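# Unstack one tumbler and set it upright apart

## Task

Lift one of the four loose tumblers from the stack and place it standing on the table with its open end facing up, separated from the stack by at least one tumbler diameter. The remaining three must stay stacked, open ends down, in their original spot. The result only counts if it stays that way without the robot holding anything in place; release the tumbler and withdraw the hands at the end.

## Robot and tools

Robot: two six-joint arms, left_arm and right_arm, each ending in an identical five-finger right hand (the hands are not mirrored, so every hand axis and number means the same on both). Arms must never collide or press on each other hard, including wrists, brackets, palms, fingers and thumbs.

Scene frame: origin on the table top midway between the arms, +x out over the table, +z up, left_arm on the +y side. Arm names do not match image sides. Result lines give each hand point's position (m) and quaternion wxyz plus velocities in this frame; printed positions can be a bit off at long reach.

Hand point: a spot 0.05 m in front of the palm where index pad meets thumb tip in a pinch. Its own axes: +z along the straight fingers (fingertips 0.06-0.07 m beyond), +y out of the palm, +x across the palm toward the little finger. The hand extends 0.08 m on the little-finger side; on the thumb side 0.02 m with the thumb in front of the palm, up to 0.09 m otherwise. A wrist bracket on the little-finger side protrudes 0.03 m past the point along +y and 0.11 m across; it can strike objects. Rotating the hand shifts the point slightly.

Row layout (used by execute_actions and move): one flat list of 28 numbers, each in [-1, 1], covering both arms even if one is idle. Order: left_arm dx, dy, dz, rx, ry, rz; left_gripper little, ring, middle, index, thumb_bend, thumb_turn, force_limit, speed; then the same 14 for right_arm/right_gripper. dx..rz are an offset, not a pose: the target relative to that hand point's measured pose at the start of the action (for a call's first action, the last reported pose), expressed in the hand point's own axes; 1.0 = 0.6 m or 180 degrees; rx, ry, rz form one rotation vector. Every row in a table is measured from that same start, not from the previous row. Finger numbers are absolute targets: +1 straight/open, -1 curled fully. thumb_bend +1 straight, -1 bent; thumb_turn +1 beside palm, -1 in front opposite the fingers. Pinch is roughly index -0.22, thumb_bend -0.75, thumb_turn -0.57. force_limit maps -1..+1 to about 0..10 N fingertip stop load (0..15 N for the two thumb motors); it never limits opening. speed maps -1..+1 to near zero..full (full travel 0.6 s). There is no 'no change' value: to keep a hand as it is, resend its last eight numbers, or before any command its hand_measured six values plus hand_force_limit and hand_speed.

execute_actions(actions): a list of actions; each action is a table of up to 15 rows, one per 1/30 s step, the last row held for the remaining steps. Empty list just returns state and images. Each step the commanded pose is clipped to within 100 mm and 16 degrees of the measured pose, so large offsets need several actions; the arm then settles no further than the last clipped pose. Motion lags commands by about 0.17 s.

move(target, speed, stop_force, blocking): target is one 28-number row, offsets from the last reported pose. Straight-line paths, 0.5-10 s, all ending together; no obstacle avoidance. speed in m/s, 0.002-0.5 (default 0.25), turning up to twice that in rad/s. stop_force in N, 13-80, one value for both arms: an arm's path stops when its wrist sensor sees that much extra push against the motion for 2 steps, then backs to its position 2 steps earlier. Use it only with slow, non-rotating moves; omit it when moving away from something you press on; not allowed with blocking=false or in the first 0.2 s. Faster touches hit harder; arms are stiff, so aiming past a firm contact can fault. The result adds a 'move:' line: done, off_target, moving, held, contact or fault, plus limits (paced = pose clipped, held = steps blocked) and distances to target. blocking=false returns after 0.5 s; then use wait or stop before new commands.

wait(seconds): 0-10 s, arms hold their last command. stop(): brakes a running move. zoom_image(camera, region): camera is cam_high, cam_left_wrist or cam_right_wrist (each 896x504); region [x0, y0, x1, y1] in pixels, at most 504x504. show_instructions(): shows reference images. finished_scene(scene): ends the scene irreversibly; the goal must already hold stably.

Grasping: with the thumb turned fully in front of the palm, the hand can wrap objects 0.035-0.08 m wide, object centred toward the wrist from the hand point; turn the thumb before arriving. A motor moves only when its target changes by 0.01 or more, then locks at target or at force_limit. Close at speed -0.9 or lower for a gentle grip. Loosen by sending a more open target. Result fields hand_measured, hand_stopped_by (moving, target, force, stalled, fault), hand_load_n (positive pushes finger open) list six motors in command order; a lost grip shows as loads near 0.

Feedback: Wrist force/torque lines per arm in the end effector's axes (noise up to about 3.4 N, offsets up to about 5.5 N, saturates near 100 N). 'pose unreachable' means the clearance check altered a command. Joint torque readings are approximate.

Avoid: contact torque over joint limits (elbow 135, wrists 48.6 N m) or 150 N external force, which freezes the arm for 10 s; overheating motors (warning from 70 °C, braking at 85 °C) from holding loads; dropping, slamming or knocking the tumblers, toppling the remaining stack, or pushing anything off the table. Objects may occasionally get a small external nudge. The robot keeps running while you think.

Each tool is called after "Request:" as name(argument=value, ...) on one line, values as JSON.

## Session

Request:
execute_actions(actions=[])

Scene clock: 0.00 s.
left_arm: end_effector_position=(-0.1742, +1.1220, +0.5431) hand_measured=(+1.000, +1.000, +1.000, +1.000, +1.000, +1.000) hand_load_n=(+0.0, +0.0, +0.0, +0.0, +0.0, +0.0) hand_stopped_by=(target, target, target, target, target, target) hand_force_limit=0.00 hand_speed=-0.80 end_effector_quat_wxyz=(-0.052, +0.801, -0.597, +0.015) end_effector_velocity=(-0.000, -0.000, +0.000) end_effector_angular_velocity=(-0.001, +0.000, +0.000) | right_arm: end_effector_position=(+0.1245, -1.0944, +0.5463) hand_measured=(+1.000, +1.000, +1.000, +1.000, +1.000, +1.000) hand_load_n=(+0.0, +0.0, +0.0, +0.0, +0.0, +0.0) hand_stopped_by=(target, target, target, target, target, target) hand_force_limit=0.00 hand_speed=-0.80 end_effector_quat_wxyz=(-0.065, +0.740, +0.667, +0.058) end_effector_velocity=(-0.000, +0.000, +0.001) end_effector_angular_velocity=(-0.001, +0.000, -0.001)
Joint positions: left_arm=[ 1.466 -1.496  1.446  1.564  1.663 -1.772] | right_arm=[-1.856 -1.516  1.51   1.742  1.631 -1.804]
Joint velocities: left_arm=[ 0.    -0.    -0.     0.001 -0.    -0.   ] | right_arm=[-0.001 -0.001 -0.002  0.002 -0.    -0.   ]
Joint torques (N m, as the arm reports them, + toward a larger angle): no reading
Wrist force (N, on the end effector, along its own x y z axes, offset not removed): no reading
Wrist torque (N m, same axes, about the end effector's origin, offset not removed): no reading
Hand target (left_arm): -0.174, +1.122, +0.543; -0.052, +0.801, -0.597, +0.015
Hand target (right_arm): +0.125, -1.094, +0.546; -0.065, +0.740, +0.667, +0.058

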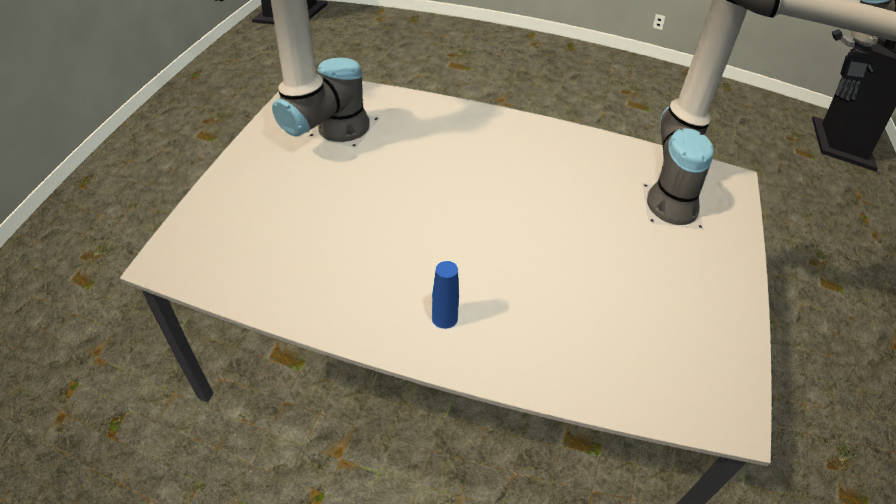

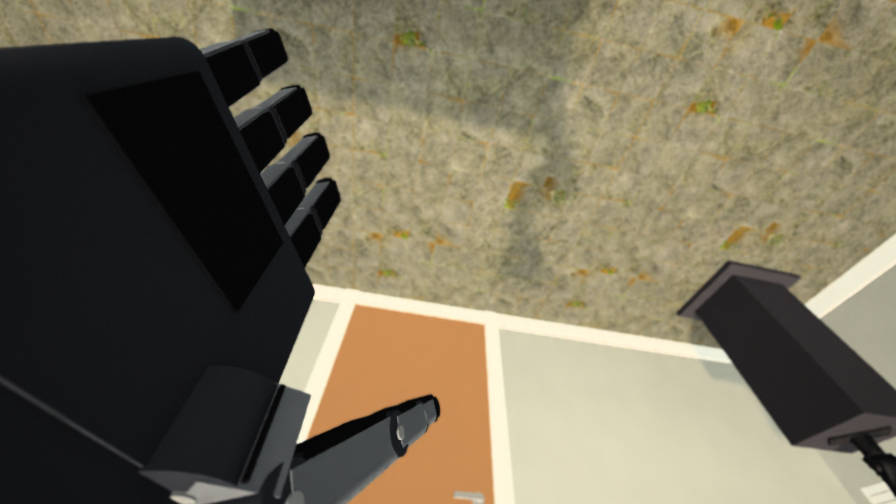

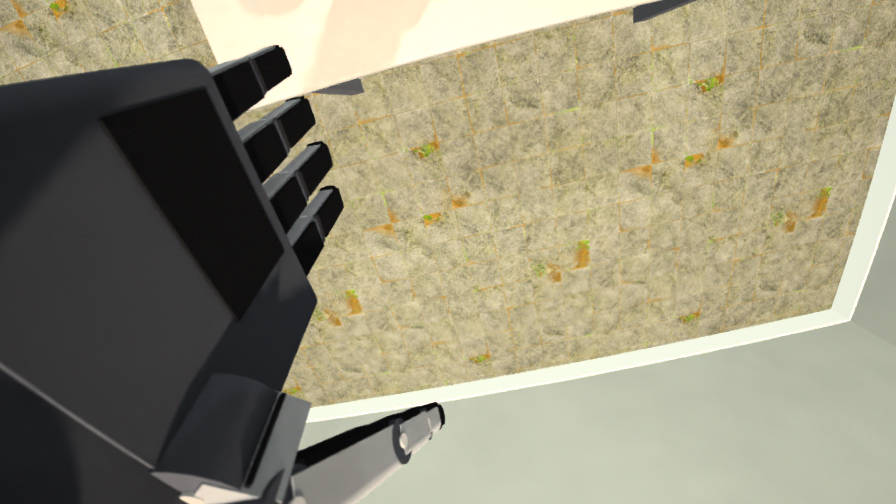

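Request:
zoom_image(camera="cam_high", region=[400, 245, 500, 345])

Region (400, 245, 500, 345) of cam_high's 896x504 image, scaled by 5.040, with more detail than that image has.

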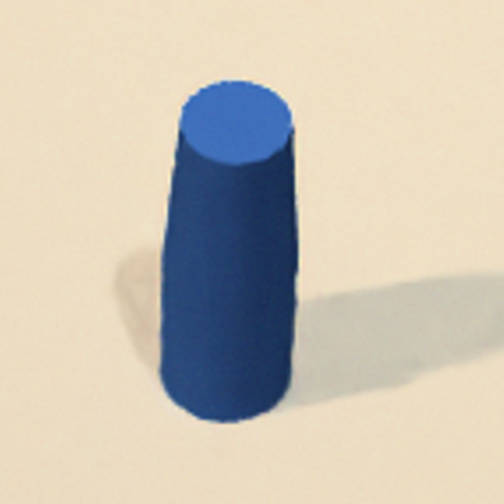

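Request:
move(target=[0,0,0,0,0,0,1,1,1,1,1,1,0,-0.8, 0.861,0.842,0.382,-0.192,-0.206,-0.2245,1,1,1,1,1,-1,0,0.5], speed=0.5)

Scene clock: 15.00 s.
left_arm: end_effector_position=(-0.1742, +1.1220, +0.5431) hand_measured=(+1.000, +1.000, +1.000, +1.000, +1.000, +1.000) hand_load_n=(+0.0, +0.0, +0.0, +0.0, +0.0, +0.0) hand_stopped_by=(target, target, target, target, target, target) hand_force_limit=0.00 hand_speed=-0.80 end_effector_quat_wxyz=(-0.052, +0.801, -0.597, +0.015) end_effector_velocity=(+0.000, +0.000, +0.000) end_effector_angular_velocity=(-0.000, +0.000, -0.001) | right_arm: end_effector_position=(+0.6820, -0.6009, +0.4009) hand_measured=(+1.000, +1.000, +1.000, +1.000, +1.000, -1.000) hand_load_n=(+0.0, +0.0, +0.0, +0.0, +0.0, +0.0) hand_stopped_by=(target, target, target, target, target, target) hand_force_limit=0.00 hand_speed=0.50 end_effector_quat_wxyz=(+0.381, +0.438, +0.813, +0.034) end_effector_velocity=(+0.002, +0.001, -0.001) end_effector_angular_velocity=(-0.003, +0.004, -0.007)
Joint positions: left_arm=[ 1.466 -1.496  1.446  1.564  1.663 -1.772] | right_arm=[-0.283 -1.76   2.024  0.522  1.618 -0.942]
Joint velocities: left_arm=[-0.001 -0.    -0.     0.    -0.     0.   ] | right_arm=[ 0.01   0.006 -0.004  0.     0.015  0.009]
Joint torques (N m, as the arm reports them, + toward a larger angle): left_arm=[  1.57 -46.41 -39.17   3.1    0.11   0.3 ] | right_arm=[ 11.41  -9.99 -50.84   3.72   3.83   4.38]
Wrist force (N, on the end effector, along its own x y z axes, offset not removed): left_arm=[0.5 1.5 1.9] | right_arm=[-1.0 -1.0 -2.8]
Wrist torque (N m, same axes, about the end effector's origin, offset not removed): left_arm=[0.29 -0.12 0.19] | right_arm=[0.09 0.08 -0.17]
Hand target (left_arm): -0.174, +1.122, +0.543; -0.052, +0.801, -0.597, +0.015
Hand target (right_arm): +0.682, -0.601, +0.401; +0.381, +0.438, +0.813, +0.033
Off the commanded pose (left_arm): 0.000 m, 0 deg.
Off the commanded pose (right_arm): 0.003 m, 0 deg.
move: done; limits=paced

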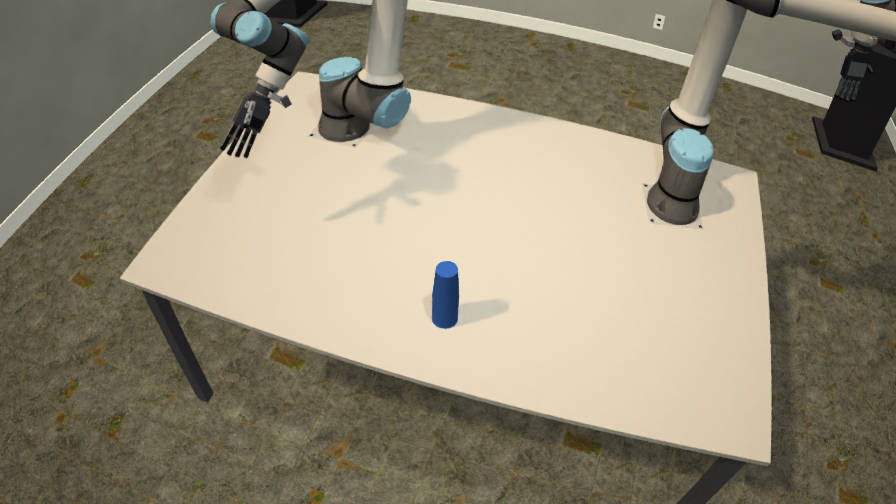

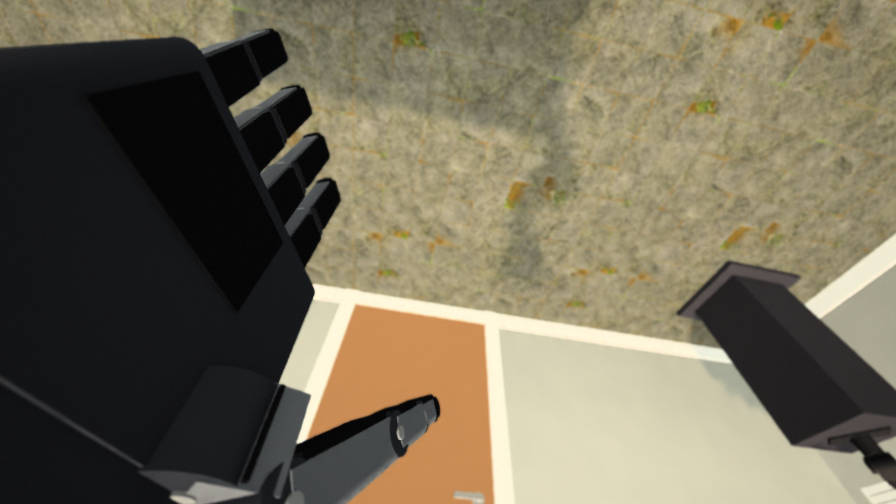

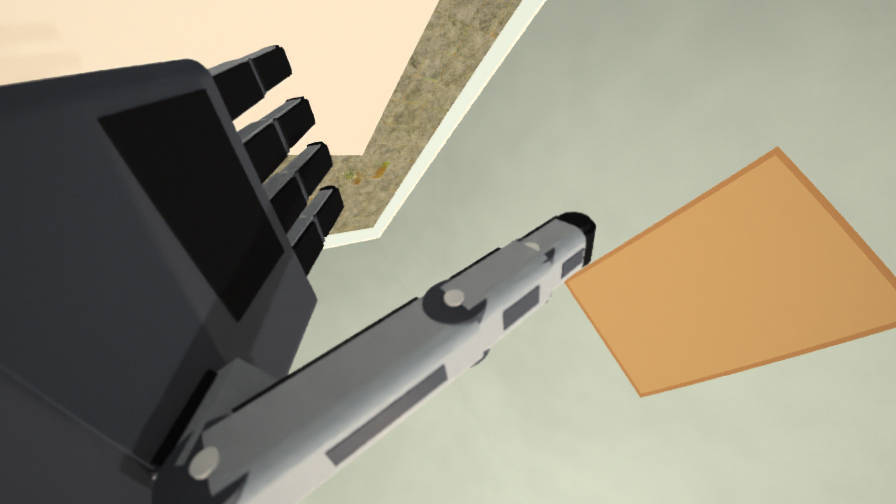

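Request:
move(target=[0,0,0,0,0,0,1,1,1,1,1,1,0,-0.8, 0.974,0.5177,0.0385,-0.192,-0.2053,-0.2243,1,1,1,1,1,-1,0,0.5], speed=0.5)

Request:
zoom_image(camera="cam_right_wrist", region=[200, 0, 620, 320])

Scene clock: 24.13 s.
left_arm: end_effector_position=(-0.1742, +1.1220, +0.5431) hand_measured=(+1.000, +1.000, +1.000, +1.000, +1.000, +1.000) hand_load_n=(+0.0, +0.0, +0.0, +0.0, +0.0, +0.0) hand_stopped_by=(target, target, target, target, target, target) hand_force_limit=0.00 hand_speed=-0.80 end_effector_quat_wxyz=(-0.052, +0.801, -0.597, +0.015) end_effector_velocity=(+0.000, +0.000, -0.000) end_effector_angular_velocity=(-0.000, -0.000, +0.000) | right_arm: end_effector_position=(+0.7201, +0.0157, +0.1614) hand_measured=(+1.000, +1.000, +1.000, +1.000, +1.000, -1.000) hand_load_n=(+0.0, +0.0, +0.0, +0.0, +0.0, +0.0) hand_stopped_by=(target, target, target, target, target, target) hand_force_limit=0.00 hand_speed=0.50 end_effector_quat_wxyz=(+0.707, +0.001, +0.707, -0.000) end_effector_velocity=(+0.001, +0.001, -0.001) end_effector_angular_velocity=(-0.002, -0.003, +0.001)
Joint positions: left_arm=[ 1.466 -1.496  1.446  1.564  1.663 -1.772] | right_arm=[ 0.746 -1.048  1.987 -0.939  2.262 -1.57 ]
Joint velocities: left_arm=[ 0.  0. -0. -0.  0. -0.] | right_arm=[ 0.     0.004 -0.002 -0.005 -0.001 -0.005]
Joint torques (N m, as the arm reports them, + toward a larger angle): left_arm=[  0.79 -45.56 -39.04   2.85  -0.05   0.19] | right_arm=[  9.67 -52.35 -34.78  -4.45  -4.2   -3.72]
Wrist force (N, on the end effector, along its own x y z axes, offset not removed): left_arm=[0.9 0.7 -2.4] | right_arm=[-1.3 1.6 -6.2]
Wrist torque (N m, same axes, about the end effector's origin, offset not removed): left_arm=[0.41 -0.01 0.23] | right_arm=[0.62 0.08 0.05]
Hand target (left_arm): -0.174, +1.122, +0.543; -0.052, +0.801, -0.597, +0.015
Hand target (right_arm): +0.720, +0.016, +0.161; +0.707, +0.001, +0.707, -0.000
Off the commanded pose (left_arm): 0.000 m, 0 deg.
Off the commanded pose (right_arm): 0.001 m, 0 deg.
move: done

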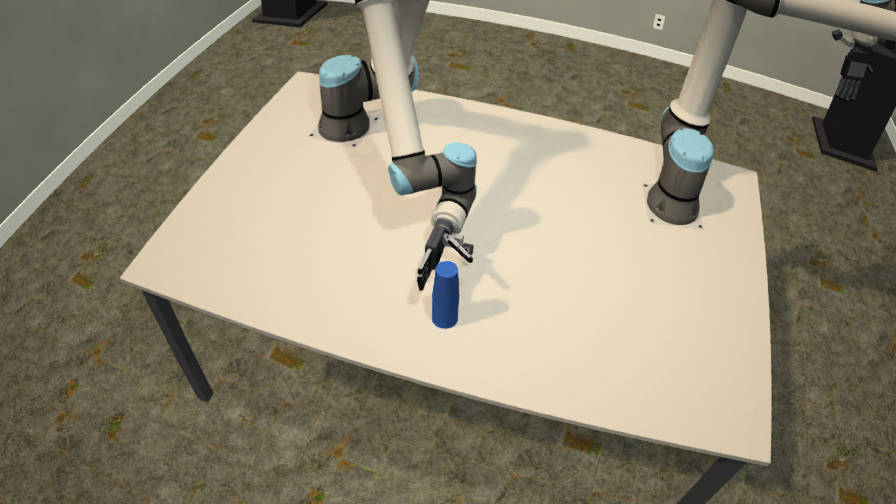

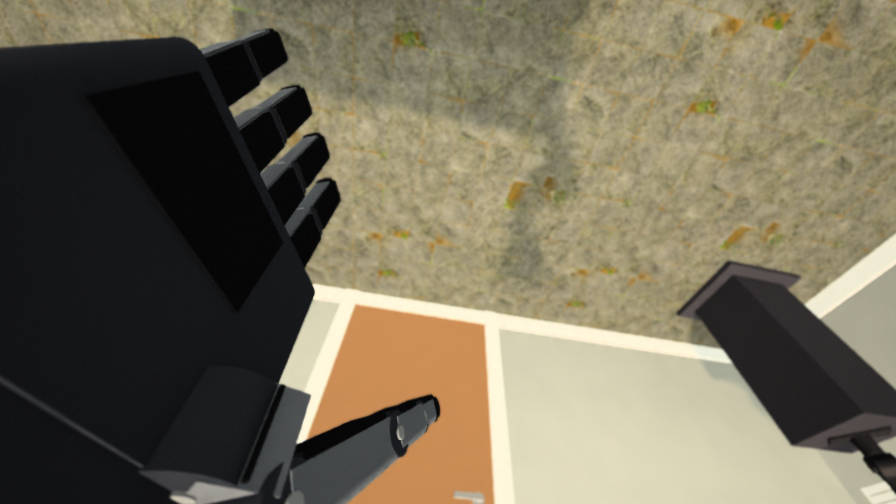

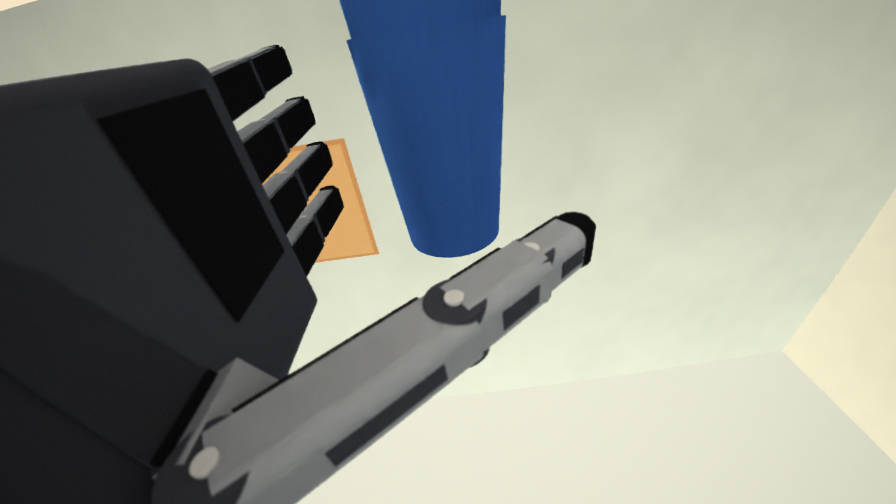

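Region (200, 0, 620, 320) of cam_right_wrist's 896x504 image, scaled by 1.200, with more detail than that image has; it fills the top 384 rows of this view, and the rest is white.

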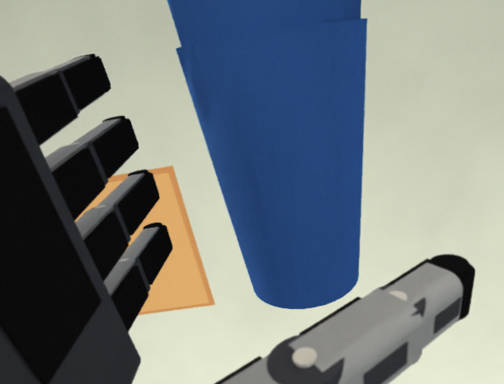

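Request:
move(target=[0,0,0,0,0,0,1,1,1,1,1,1,0,-0.8, 0,0.028,0.137,0,0,0,1,1,1,1,1,-1,0,0.5], speed=0.14)

Scene clock: 35.97 s.
left_arm: end_effector_position=(-0.1742, +1.1220, +0.5431) hand_measured=(+1.000, +1.000, +1.000, +1.000, +1.000, +1.000) hand_load_n=(+0.0, +0.0, +0.0, +0.0, +0.0, +0.0) hand_stopped_by=(target, target, target, target, target, target) hand_force_limit=0.00 hand_speed=-0.80 end_effector_quat_wxyz=(-0.052, +0.801, -0.597, +0.015) end_effector_velocity=(-0.000, +0.000, -0.000) end_effector_angular_velocity=(-0.000, +0.000, +0.000) | right_arm: end_effector_position=(+0.8022, +0.0324, +0.1614) hand_measured=(+1.000, +1.000, +1.000, +1.000, +1.000, -1.000) hand_load_n=(+0.0, +0.0, +0.0, +0.0, +0.0, +0.0) hand_stopped_by=(target, target, target, target, target, target) hand_force_limit=0.00 hand_speed=0.50 end_effector_quat_wxyz=(+0.707, +0.001, +0.707, -0.000) end_effector_velocity=(+0.002, -0.001, -0.001) end_effector_angular_velocity=(-0.000, +0.001, -0.002)
Joint positions: left_arm=[ 1.466 -1.496  1.446  1.564  1.663 -1.772] | right_arm=[ 0.691 -0.978  1.853 -0.875  2.207 -1.57 ]
Joint velocities: left_arm=[ 0.  0. -0. -0. -0. -0.] | right_arm=[-0.002  0.002 -0.002  0.    -0.     0.   ]
Joint torques (N m, as the arm reports them, + toward a larger angle): left_arm=[  0.77 -46.48 -39.53   3.03  -0.03   0.28] | right_arm=[ -8.09 -61.79 -38.08   0.87  -4.31   4.  ]
Wrist force (N, on the end effector, along its own x y z axes, offset not removed): left_arm=[-0.5 -1.5 -1.0] | right_arm=[-0.4 -1.2 0.7]
Wrist torque (N m, same axes, about the end effector's origin, offset not removed): left_arm=[-0.03 0.16 -0.08] | right_arm=[-0.14 -0.14 -0.24]
Hand target (left_arm): -0.174, +1.122, +0.543; -0.052, +0.801, -0.597, +0.015
Hand target (right_arm): +0.802, +0.032, +0.161; +0.707, +0.001, +0.707, -0.000
Off the commanded pose (left_arm): 0.000 m, 0 deg.
Off the commanded pose (right_arm): 0.000 m, 0 deg.
move: done

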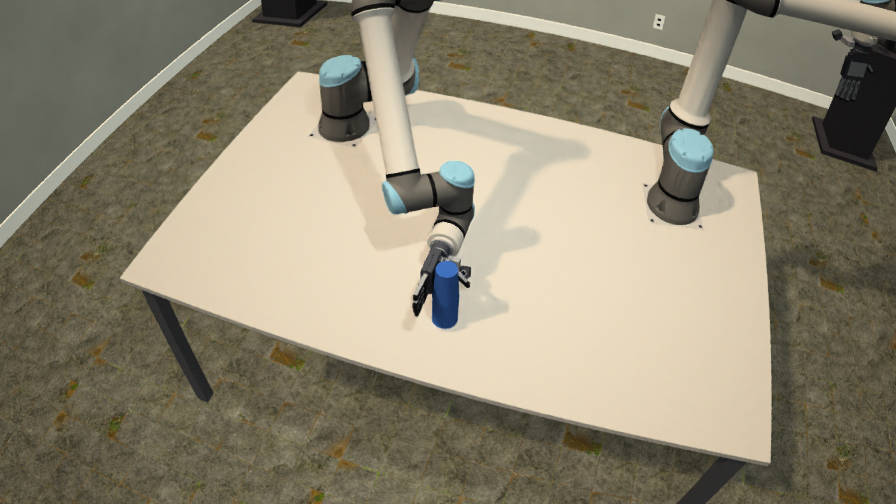

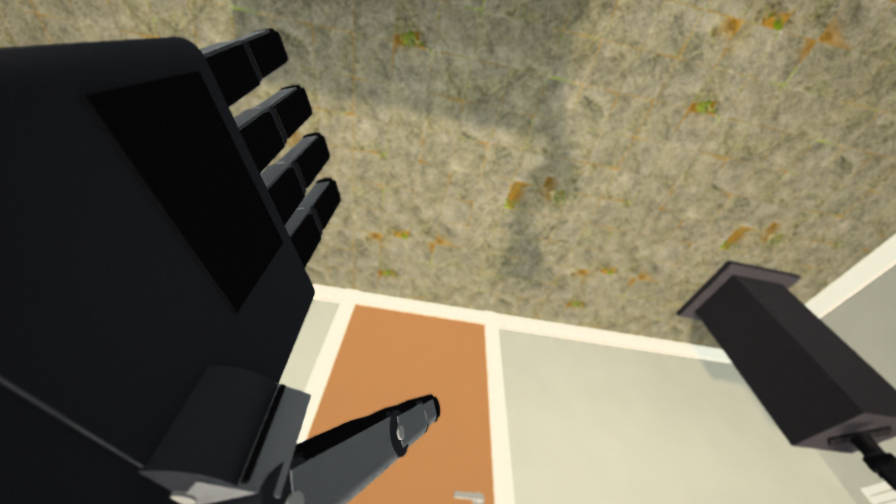

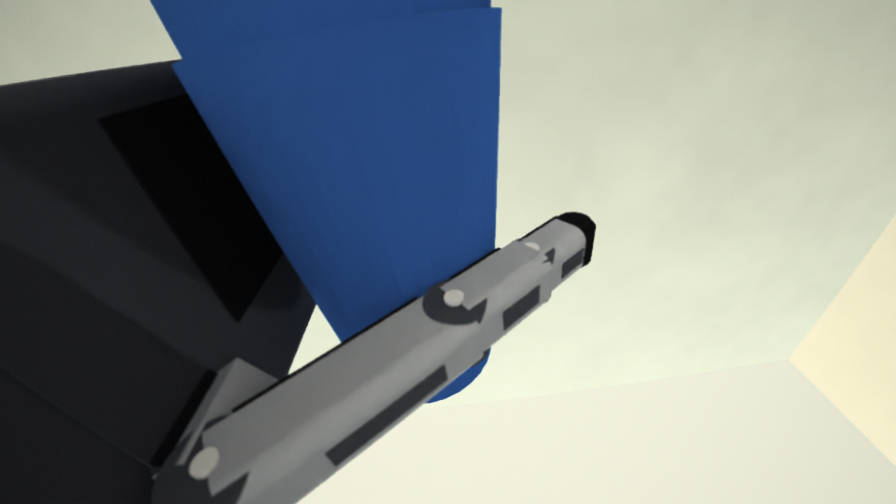

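Request:
execute_actions(actions=[[[0,0,0,0,0,0,1,1,1,1,1,1,0,-0.8, 0,0.0025,0,0,0,0,1,0.13,0.08,0.04,0.86,-1,-0.85,0.8]],[[0,0,0,0,0,0,1,1,1,1,1,1,0,-0.8, 0,0,0,0,0,0,1,-0.5,-0.5,-0.5,-0.5,-1,-0.88,-0.8]]])

Scene clock: 39.97 s.
left_arm: end_effector_position=(-0.1742, +1.1220, +0.5431) hand_measured=(+1.000, +1.000, +1.000, +1.000, +1.000, +1.000) hand_load_n=(+0.0, +0.0, +0.0, +0.0, +0.0, +0.0) hand_stopped_by=(target, target, target, target, target, target) hand_force_limit=0.00 hand_speed=-0.80 end_effector_quat_wxyz=(-0.052, +0.801, -0.597, +0.015) end_effector_velocity=(+0.000, +0.000, -0.000) end_effector_angular_velocity=(-0.000, +0.000, -0.000) | right_arm: end_effector_position=(+0.8022, +0.0339, +0.1614) hand_measured=(+1.000, -0.002, -0.074, -0.114, +0.778, -1.000) hand_load_n=(+0.0, +0.0, +0.0, +0.0, +1.0, +1.0) hand_stopped_by=(target, moving, moving, moving, moving, target) hand_force_limit=-0.88 hand_speed=-0.80 end_effector_quat_wxyz=(+0.707, +0.001, +0.707, -0.000) end_effector_velocity=(-0.000, -0.000, +0.000) end_effector_angular_velocity=(-0.000, +0.000, -0.000)
Joint positions: left_arm=[ 1.466 -1.496  1.446  1.564  1.663 -1.772] | right_arm=[ 0.693 -0.977  1.85  -0.874  2.209 -1.57 ]
Joint velocities: left_arm=[-0.  0. -0.  0. -0.  0.] | right_arm=[ 0.    -0.     0.    -0.     0.001  0.   ]
Joint torques (N m, as the arm reports them, + toward a larger angle): left_arm=[  0.21 -46.57 -39.38   2.87   0.09   0.36] | right_arm=[  6.21 -62.79 -37.51   0.52   3.37   2.12]
Wrist force (N, on the end effector, along its own x y z axes, offset not removed): left_arm=[-1.5 0.7 -0.4] | right_arm=[1.3 -2.7 0.4]
Wrist torque (N m, same axes, about the end effector's origin, offset not removed): left_arm=[0.28 0.28 0.04] | right_arm=[-0.41 -0.40 -0.22]
Hand target (left_arm): -0.174, +1.122, +0.543; -0.052, +0.801, -0.597, +0.015
Hand target (right_arm): +0.802, +0.034, +0.161; +0.707, +0.001, +0.707, -0.000
Off the commanded pose (left_arm): 0.000 m, 0 deg.
Off the commanded pose (right_arm): 0.000 m, 0 deg.

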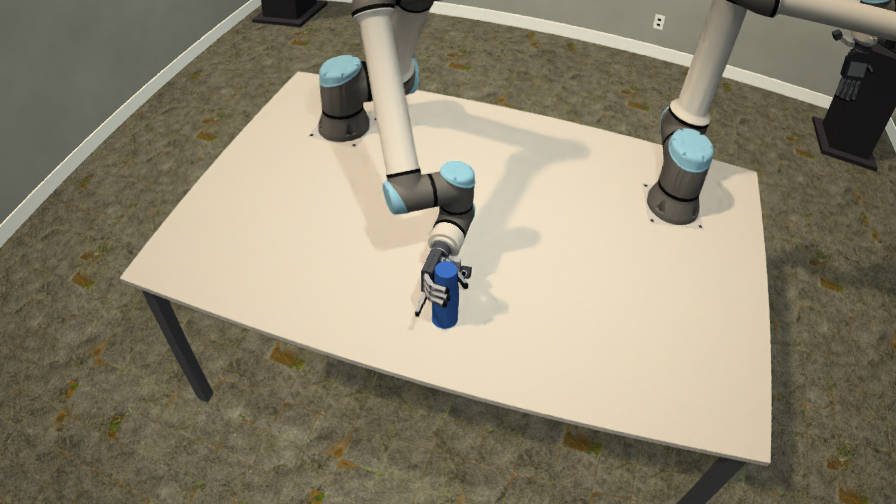

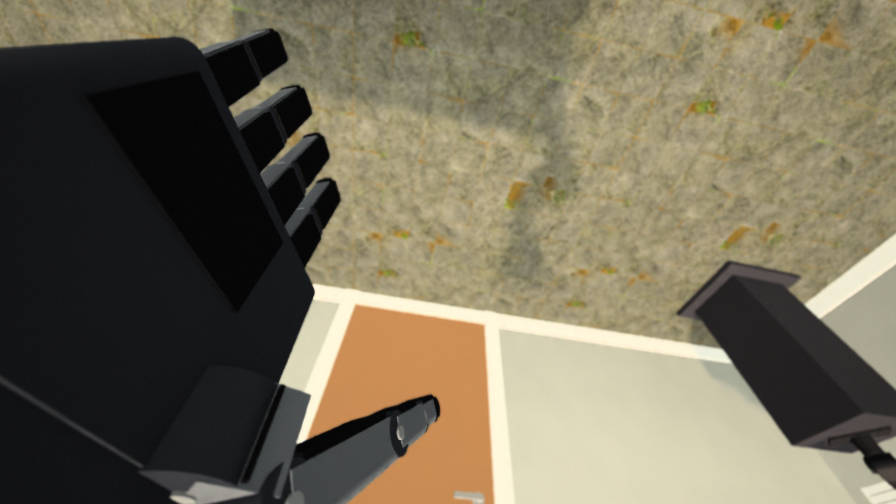

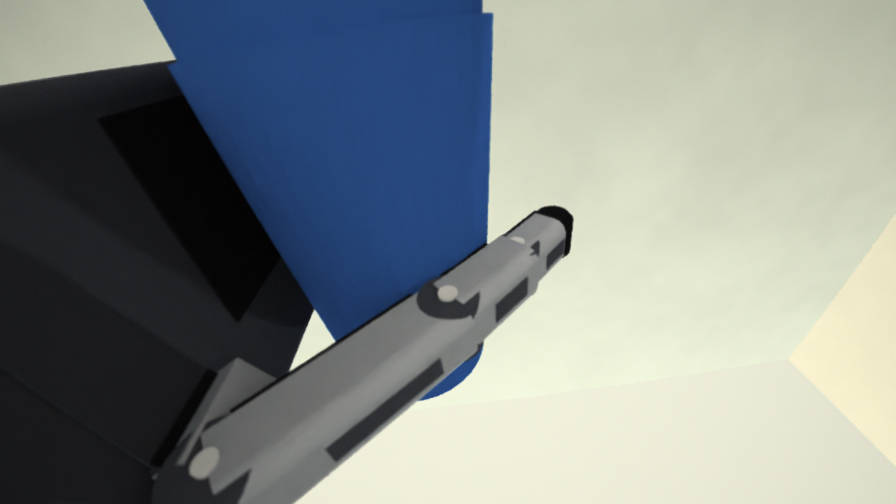

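Request:
execute_actions(actions=[[[0,0,0,0,0,0,1,1,1,1,1,1,0,-0.8, 0,0,0,0,0,0,1,-0.5,-0.6,-0.6,-0.5,-1,0.1,-0.85]]])

Scene clock: 41.70 s.
left_arm: end_effector_position=(-0.1742, +1.1220, +0.5431) hand_measured=(+1.000, +1.000, +1.000, +1.000, +1.000, +1.000) hand_load_n=(+0.0, +0.0, +0.0, +0.0, +0.0, +0.0) hand_stopped_by=(target, target, target, target, target, target) hand_force_limit=0.00 hand_speed=-0.80 end_effector_quat_wxyz=(-0.052, +0.801, -0.597, +0.015) end_effector_velocity=(-0.000, +0.000, -0.000) end_effector_angular_velocity=(+0.001, -0.000, +0.000) | right_arm: end_effector_position=(+0.8022, +0.0339, +0.1614) hand_measured=(+1.000, -0.068, -0.138, -0.170, +0.766, -1.000) hand_load_n=(+0.0, +0.0, +5.5, +5.0, +6.0, +0.5) hand_stopped_by=(target, force, force, force, force, target) hand_force_limit=0.10 hand_speed=-0.85 end_effector_quat_wxyz=(+0.707, +0.001, +0.707, -0.000) end_effector_velocity=(+0.001, -0.002, -0.000) end_effector_angular_velocity=(+0.001, -0.001, -0.002)
Joint positions: left_arm=[ 1.466 -1.496  1.446  1.564  1.663 -1.772] | right_arm=[ 0.693 -0.977  1.85  -0.874  2.209 -1.57 ]
Joint velocities: left_arm=[ 0.     0.     0.    -0.001  0.    -0.   ] | right_arm=[-0.002  0.001  0.    -0.002  0.     0.   ]
Joint torques (N m, as the arm reports them, + toward a larger angle): left_arm=[ -0.32 -46.03 -39.7    3.     0.07   0.22] | right_arm=[ -0.78 -64.31 -35.77   0.31   1.9    2.11]
Wrist force (N, on the end effector, along its own x y z axes, offset not removed): left_arm=[-1.7 0.0 0.7] | right_arm=[-3.3 -1.0 0.8]
Wrist torque (N m, same axes, about the end effector's origin, offset not removed): left_arm=[0.07 0.25 0.01] | right_arm=[0.01 0.22 -0.24]
Hand target (left_arm): -0.174, +1.122, +0.543; -0.052, +0.801, -0.597, +0.015
Hand target (right_arm): +0.802, +0.034, +0.161; +0.707, +0.001, +0.707, -0.000
Off the commanded pose (left_arm): 0.000 m, 0 deg.
Off the commanded pose (right_arm): 0.000 m, 0 deg.

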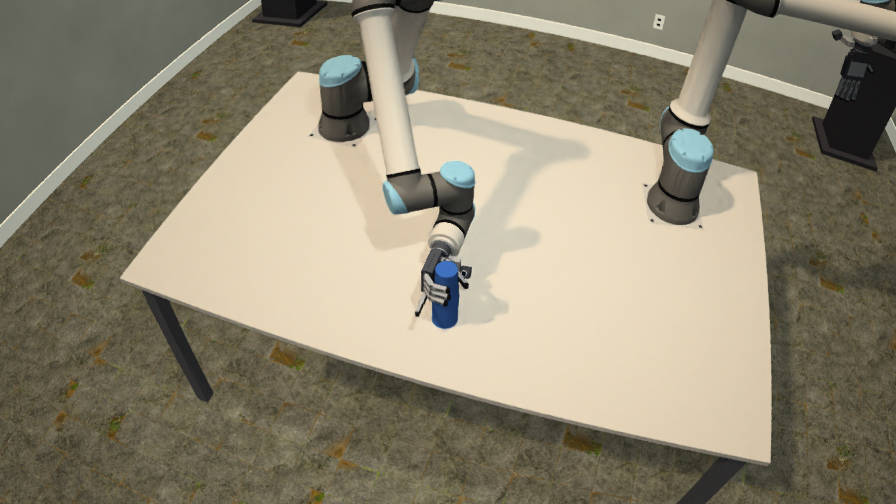

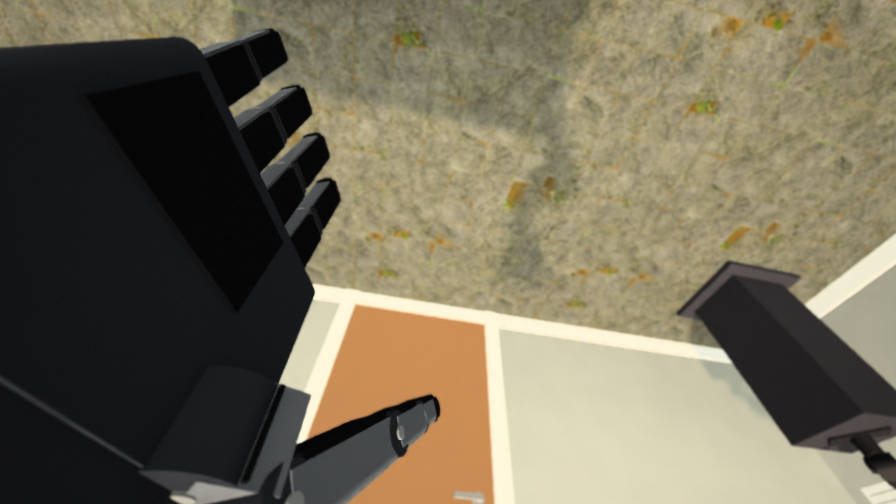

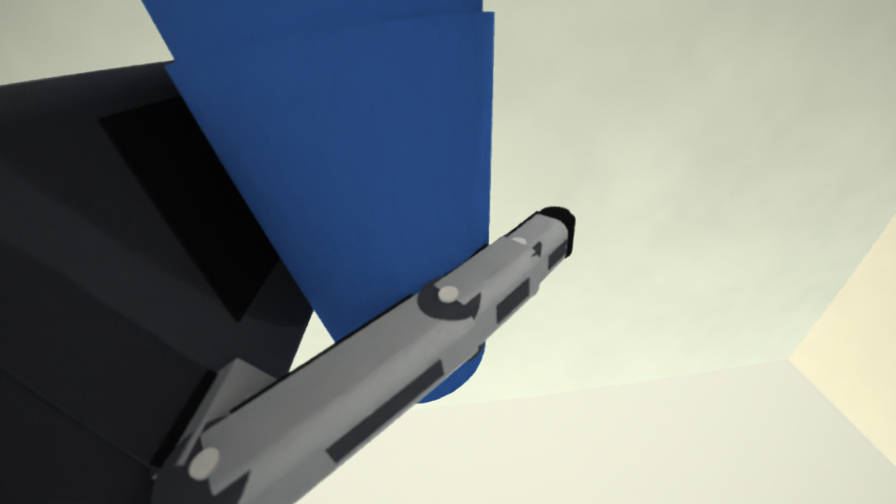

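Request:
move(target=[0,0,0,0,0,0,1,1,1,1,1,1,0,-0.8, -0.228,0,0,0,0,-0.008,1,-0.5,-0.6,-0.6,-0.5,-1,0.1,-0.85], speed=0.16)

Scene clock: 44.93 s.
left_arm: end_effector_position=(-0.1742, +1.1220, +0.5431) hand_measured=(+1.000, +1.000, +1.000, +1.000, +1.000, +1.000) hand_load_n=(+0.0, +0.0, +0.0, +0.0, +0.0, +0.0) hand_stopped_by=(target, target, target, target, target, target) hand_force_limit=0.00 hand_speed=-0.80 end_effector_quat_wxyz=(-0.052, +0.801, -0.597, +0.015) end_effector_velocity=(-0.000, -0.000, +0.000) end_effector_angular_velocity=(-0.000, +0.000, +0.000) | right_arm: end_effector_position=(+0.8022, +0.0337, +0.2981) hand_measured=(+1.000, -0.068, -0.138, -0.170, +0.766, -1.000) hand_load_n=(+0.0, +0.0, +5.5, +5.0, +6.0, +0.0) hand_stopped_by=(target, force, force, force, force, target) hand_force_limit=0.10 hand_speed=-0.85 end_effector_quat_wxyz=(+0.707, -0.008, +0.707, -0.009) end_effector_velocity=(-0.001, +0.001, +0.002) end_effector_angular_velocity=(-0.001, +0.001, +0.002)
Joint positions: left_arm=[ 1.466 -1.496  1.446  1.564  1.663 -1.772] | right_arm=[ 0.692 -1.139  1.796 -0.656  2.207 -1.595]
Joint velocities: left_arm=[ 0.    -0.    -0.     0.001 -0.     0.   ] | right_arm=[ 0.001 -0.002 -0.001  0.004 -0.     0.   ]
Joint torques (N m, as the arm reports them, + toward a larger angle): left_arm=[  1.9  -45.79 -39.83   2.98   0.23   0.13] | right_arm=[ -9.55 -96.53 -46.06   0.69  -2.79  -3.58]
Wrist force (N, on the end effector, along its own x y z axes, offset not removed): left_arm=[-0.2 -0.3 -1.4] | right_arm=[2.6 -1.2 0.2]
Wrist torque (N m, same axes, about the end effector's origin, offset not removed): left_arm=[0.11 0.08 0.17] | right_arm=[-0.02 -0.44 -0.03]
Hand target (left_arm): -0.174, +1.122, +0.543; -0.052, +0.801, -0.597, +0.015
Hand target (right_arm): +0.802, +0.034, +0.298; +0.707, -0.008, +0.707, -0.009
Off the commanded pose (left_arm): 0.000 m, 0 deg.
Off the commanded pose (right_arm): 0.000 m, 0 deg.
move: done

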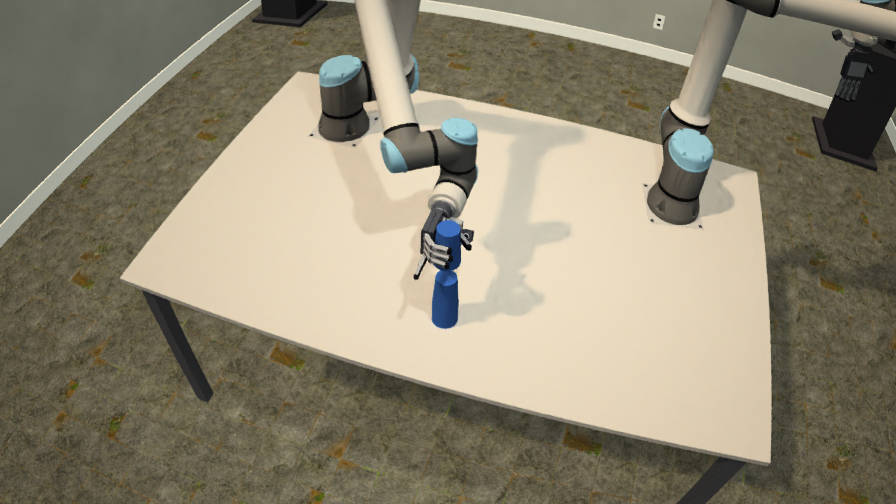

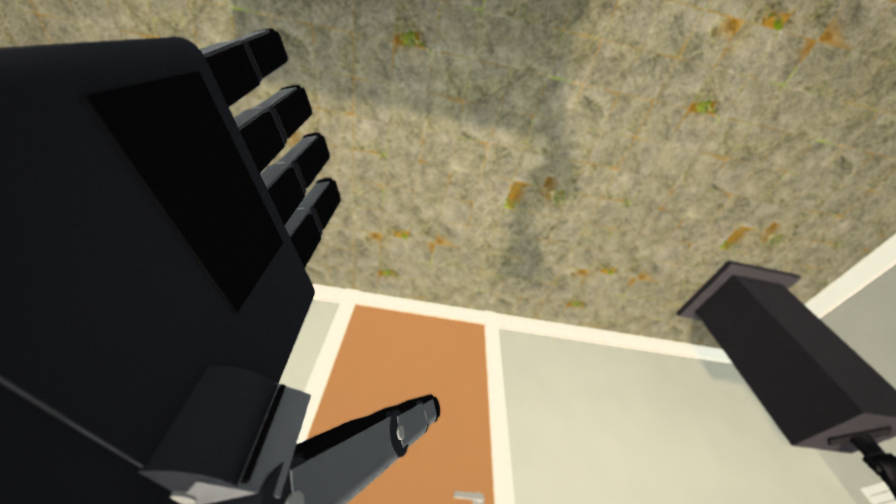

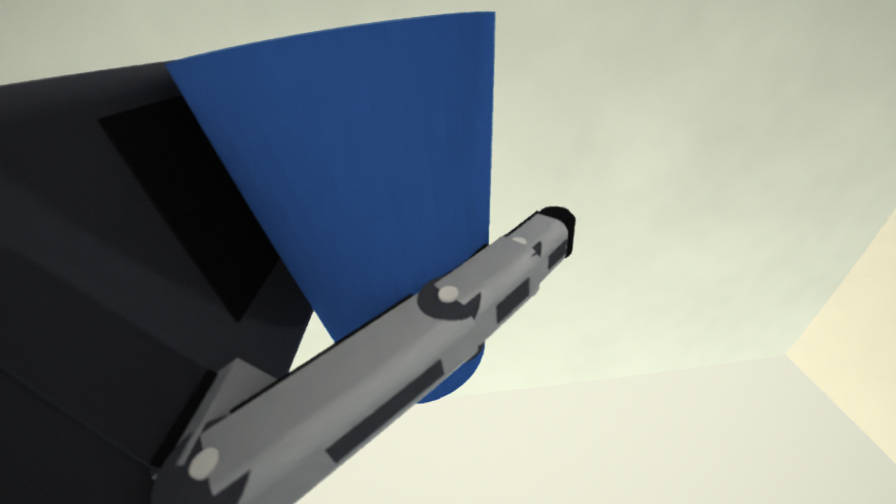

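Request:
move(target=[0,0,0,0,0,0,1,1,1,1,1,1,0,-0.8, 0.430,-0.547,-0.103,0,0,-0.995,1,-0.5,-0.6,-0.6,-0.5,-1,0.1,-0.85], speed=0.5)

Scene clock: 51.20 s.
left_arm: end_effector_position=(-0.1742, +1.1220, +0.5431) hand_measured=(+1.000, +1.000, +1.000, +1.000, +1.000, +1.000) hand_load_n=(+0.0, +0.0, +0.0, +0.0, +0.0, +0.0) hand_stopped_by=(target, target, target, target, target, target) hand_force_limit=0.00 hand_speed=-0.80 end_effector_quat_wxyz=(-0.052, +0.801, -0.597, +0.015) end_effector_velocity=(+0.000, +0.000, -0.000) end_effector_angular_velocity=(-0.000, -0.000, -0.000) | right_arm: end_effector_position=(+0.7402, -0.3005, +0.0480) hand_measured=(+1.000, -0.068, -0.138, -0.170, +0.766, -1.000) hand_load_n=(+0.0, +0.0, +5.5, +5.0, +6.0, +1.0) hand_stopped_by=(target, force, force, force, force, target) hand_force_limit=0.10 hand_speed=-0.85 end_effector_quat_wxyz=(+0.003, +0.707, +0.002, +0.707) end_effector_velocity=(-0.001, -0.000, -0.001) end_effector_angular_velocity=(-0.008, -0.002, +0.001)
Joint positions: left_arm=[ 1.466 -1.496  1.446  1.564  1.663 -1.772] | right_arm=[ 0.434 -1.092  2.262 -1.17   1.95  -4.72 ]
Joint velocities: left_arm=[-0.  0.  0.  0.  0. -0.] | right_arm=[-0.     0.003  0.002 -0.008 -0.002 -0.009]
Joint torques (N m, as the arm reports them, + toward a larger angle): left_arm=[ -0.08 -44.26 -39.73   2.94   0.14   0.06] | right_arm=[-10.76 -45.92 -13.66  -4.75  -4.3   -3.7 ]
Wrist force (N, on the end effector, along its own x y z axes, offset not removed): left_arm=[-1.2 -0.7 -0.7] | right_arm=[-1.3 3.2 0.8]
Wrist torque (N m, same axes, about the end effector's origin, offset not removed): left_arm=[0.13 0.25 0.11] | right_arm=[0.43 -0.19 0.07]
Hand target (left_arm): -0.174, +1.122, +0.543; -0.052, +0.801, -0.597, +0.015
Hand target (right_arm): +0.740, -0.301, +0.048; +0.004, +0.707, +0.003, +0.707
Off the commanded pose (left_arm): 0.000 m, 0 deg.
Off the commanded pose (right_arm): 0.000 m, 0 deg.
move: done

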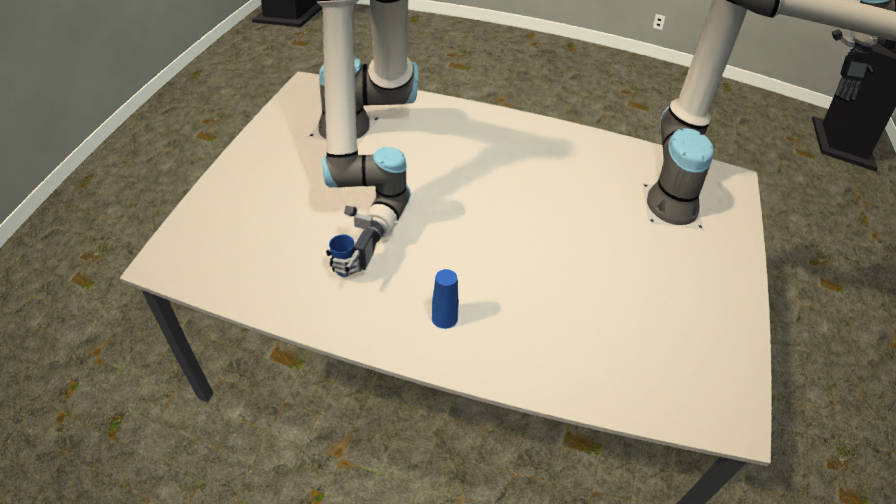

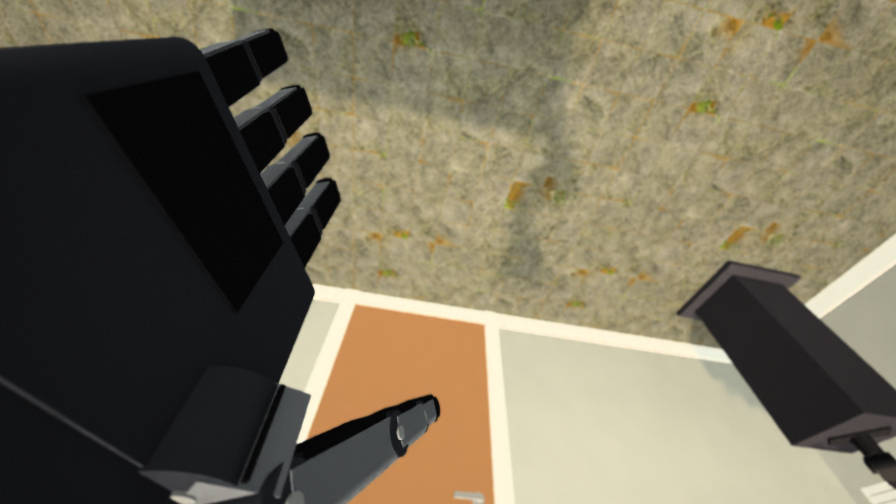

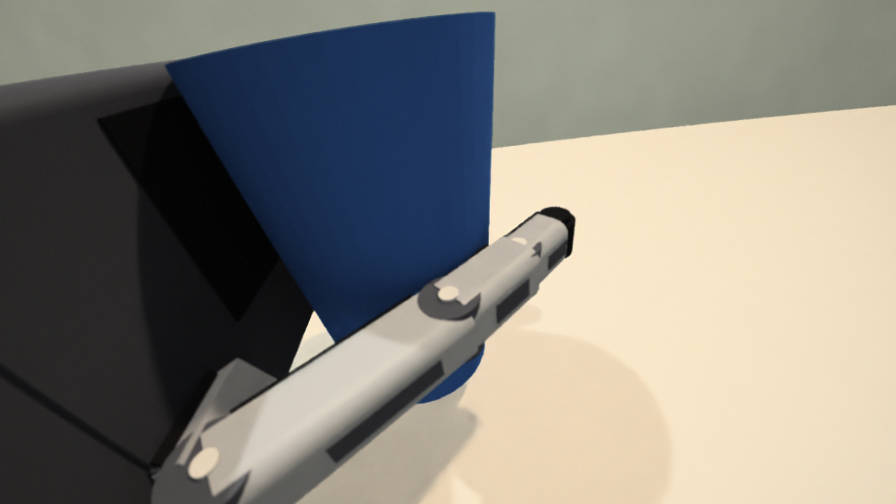

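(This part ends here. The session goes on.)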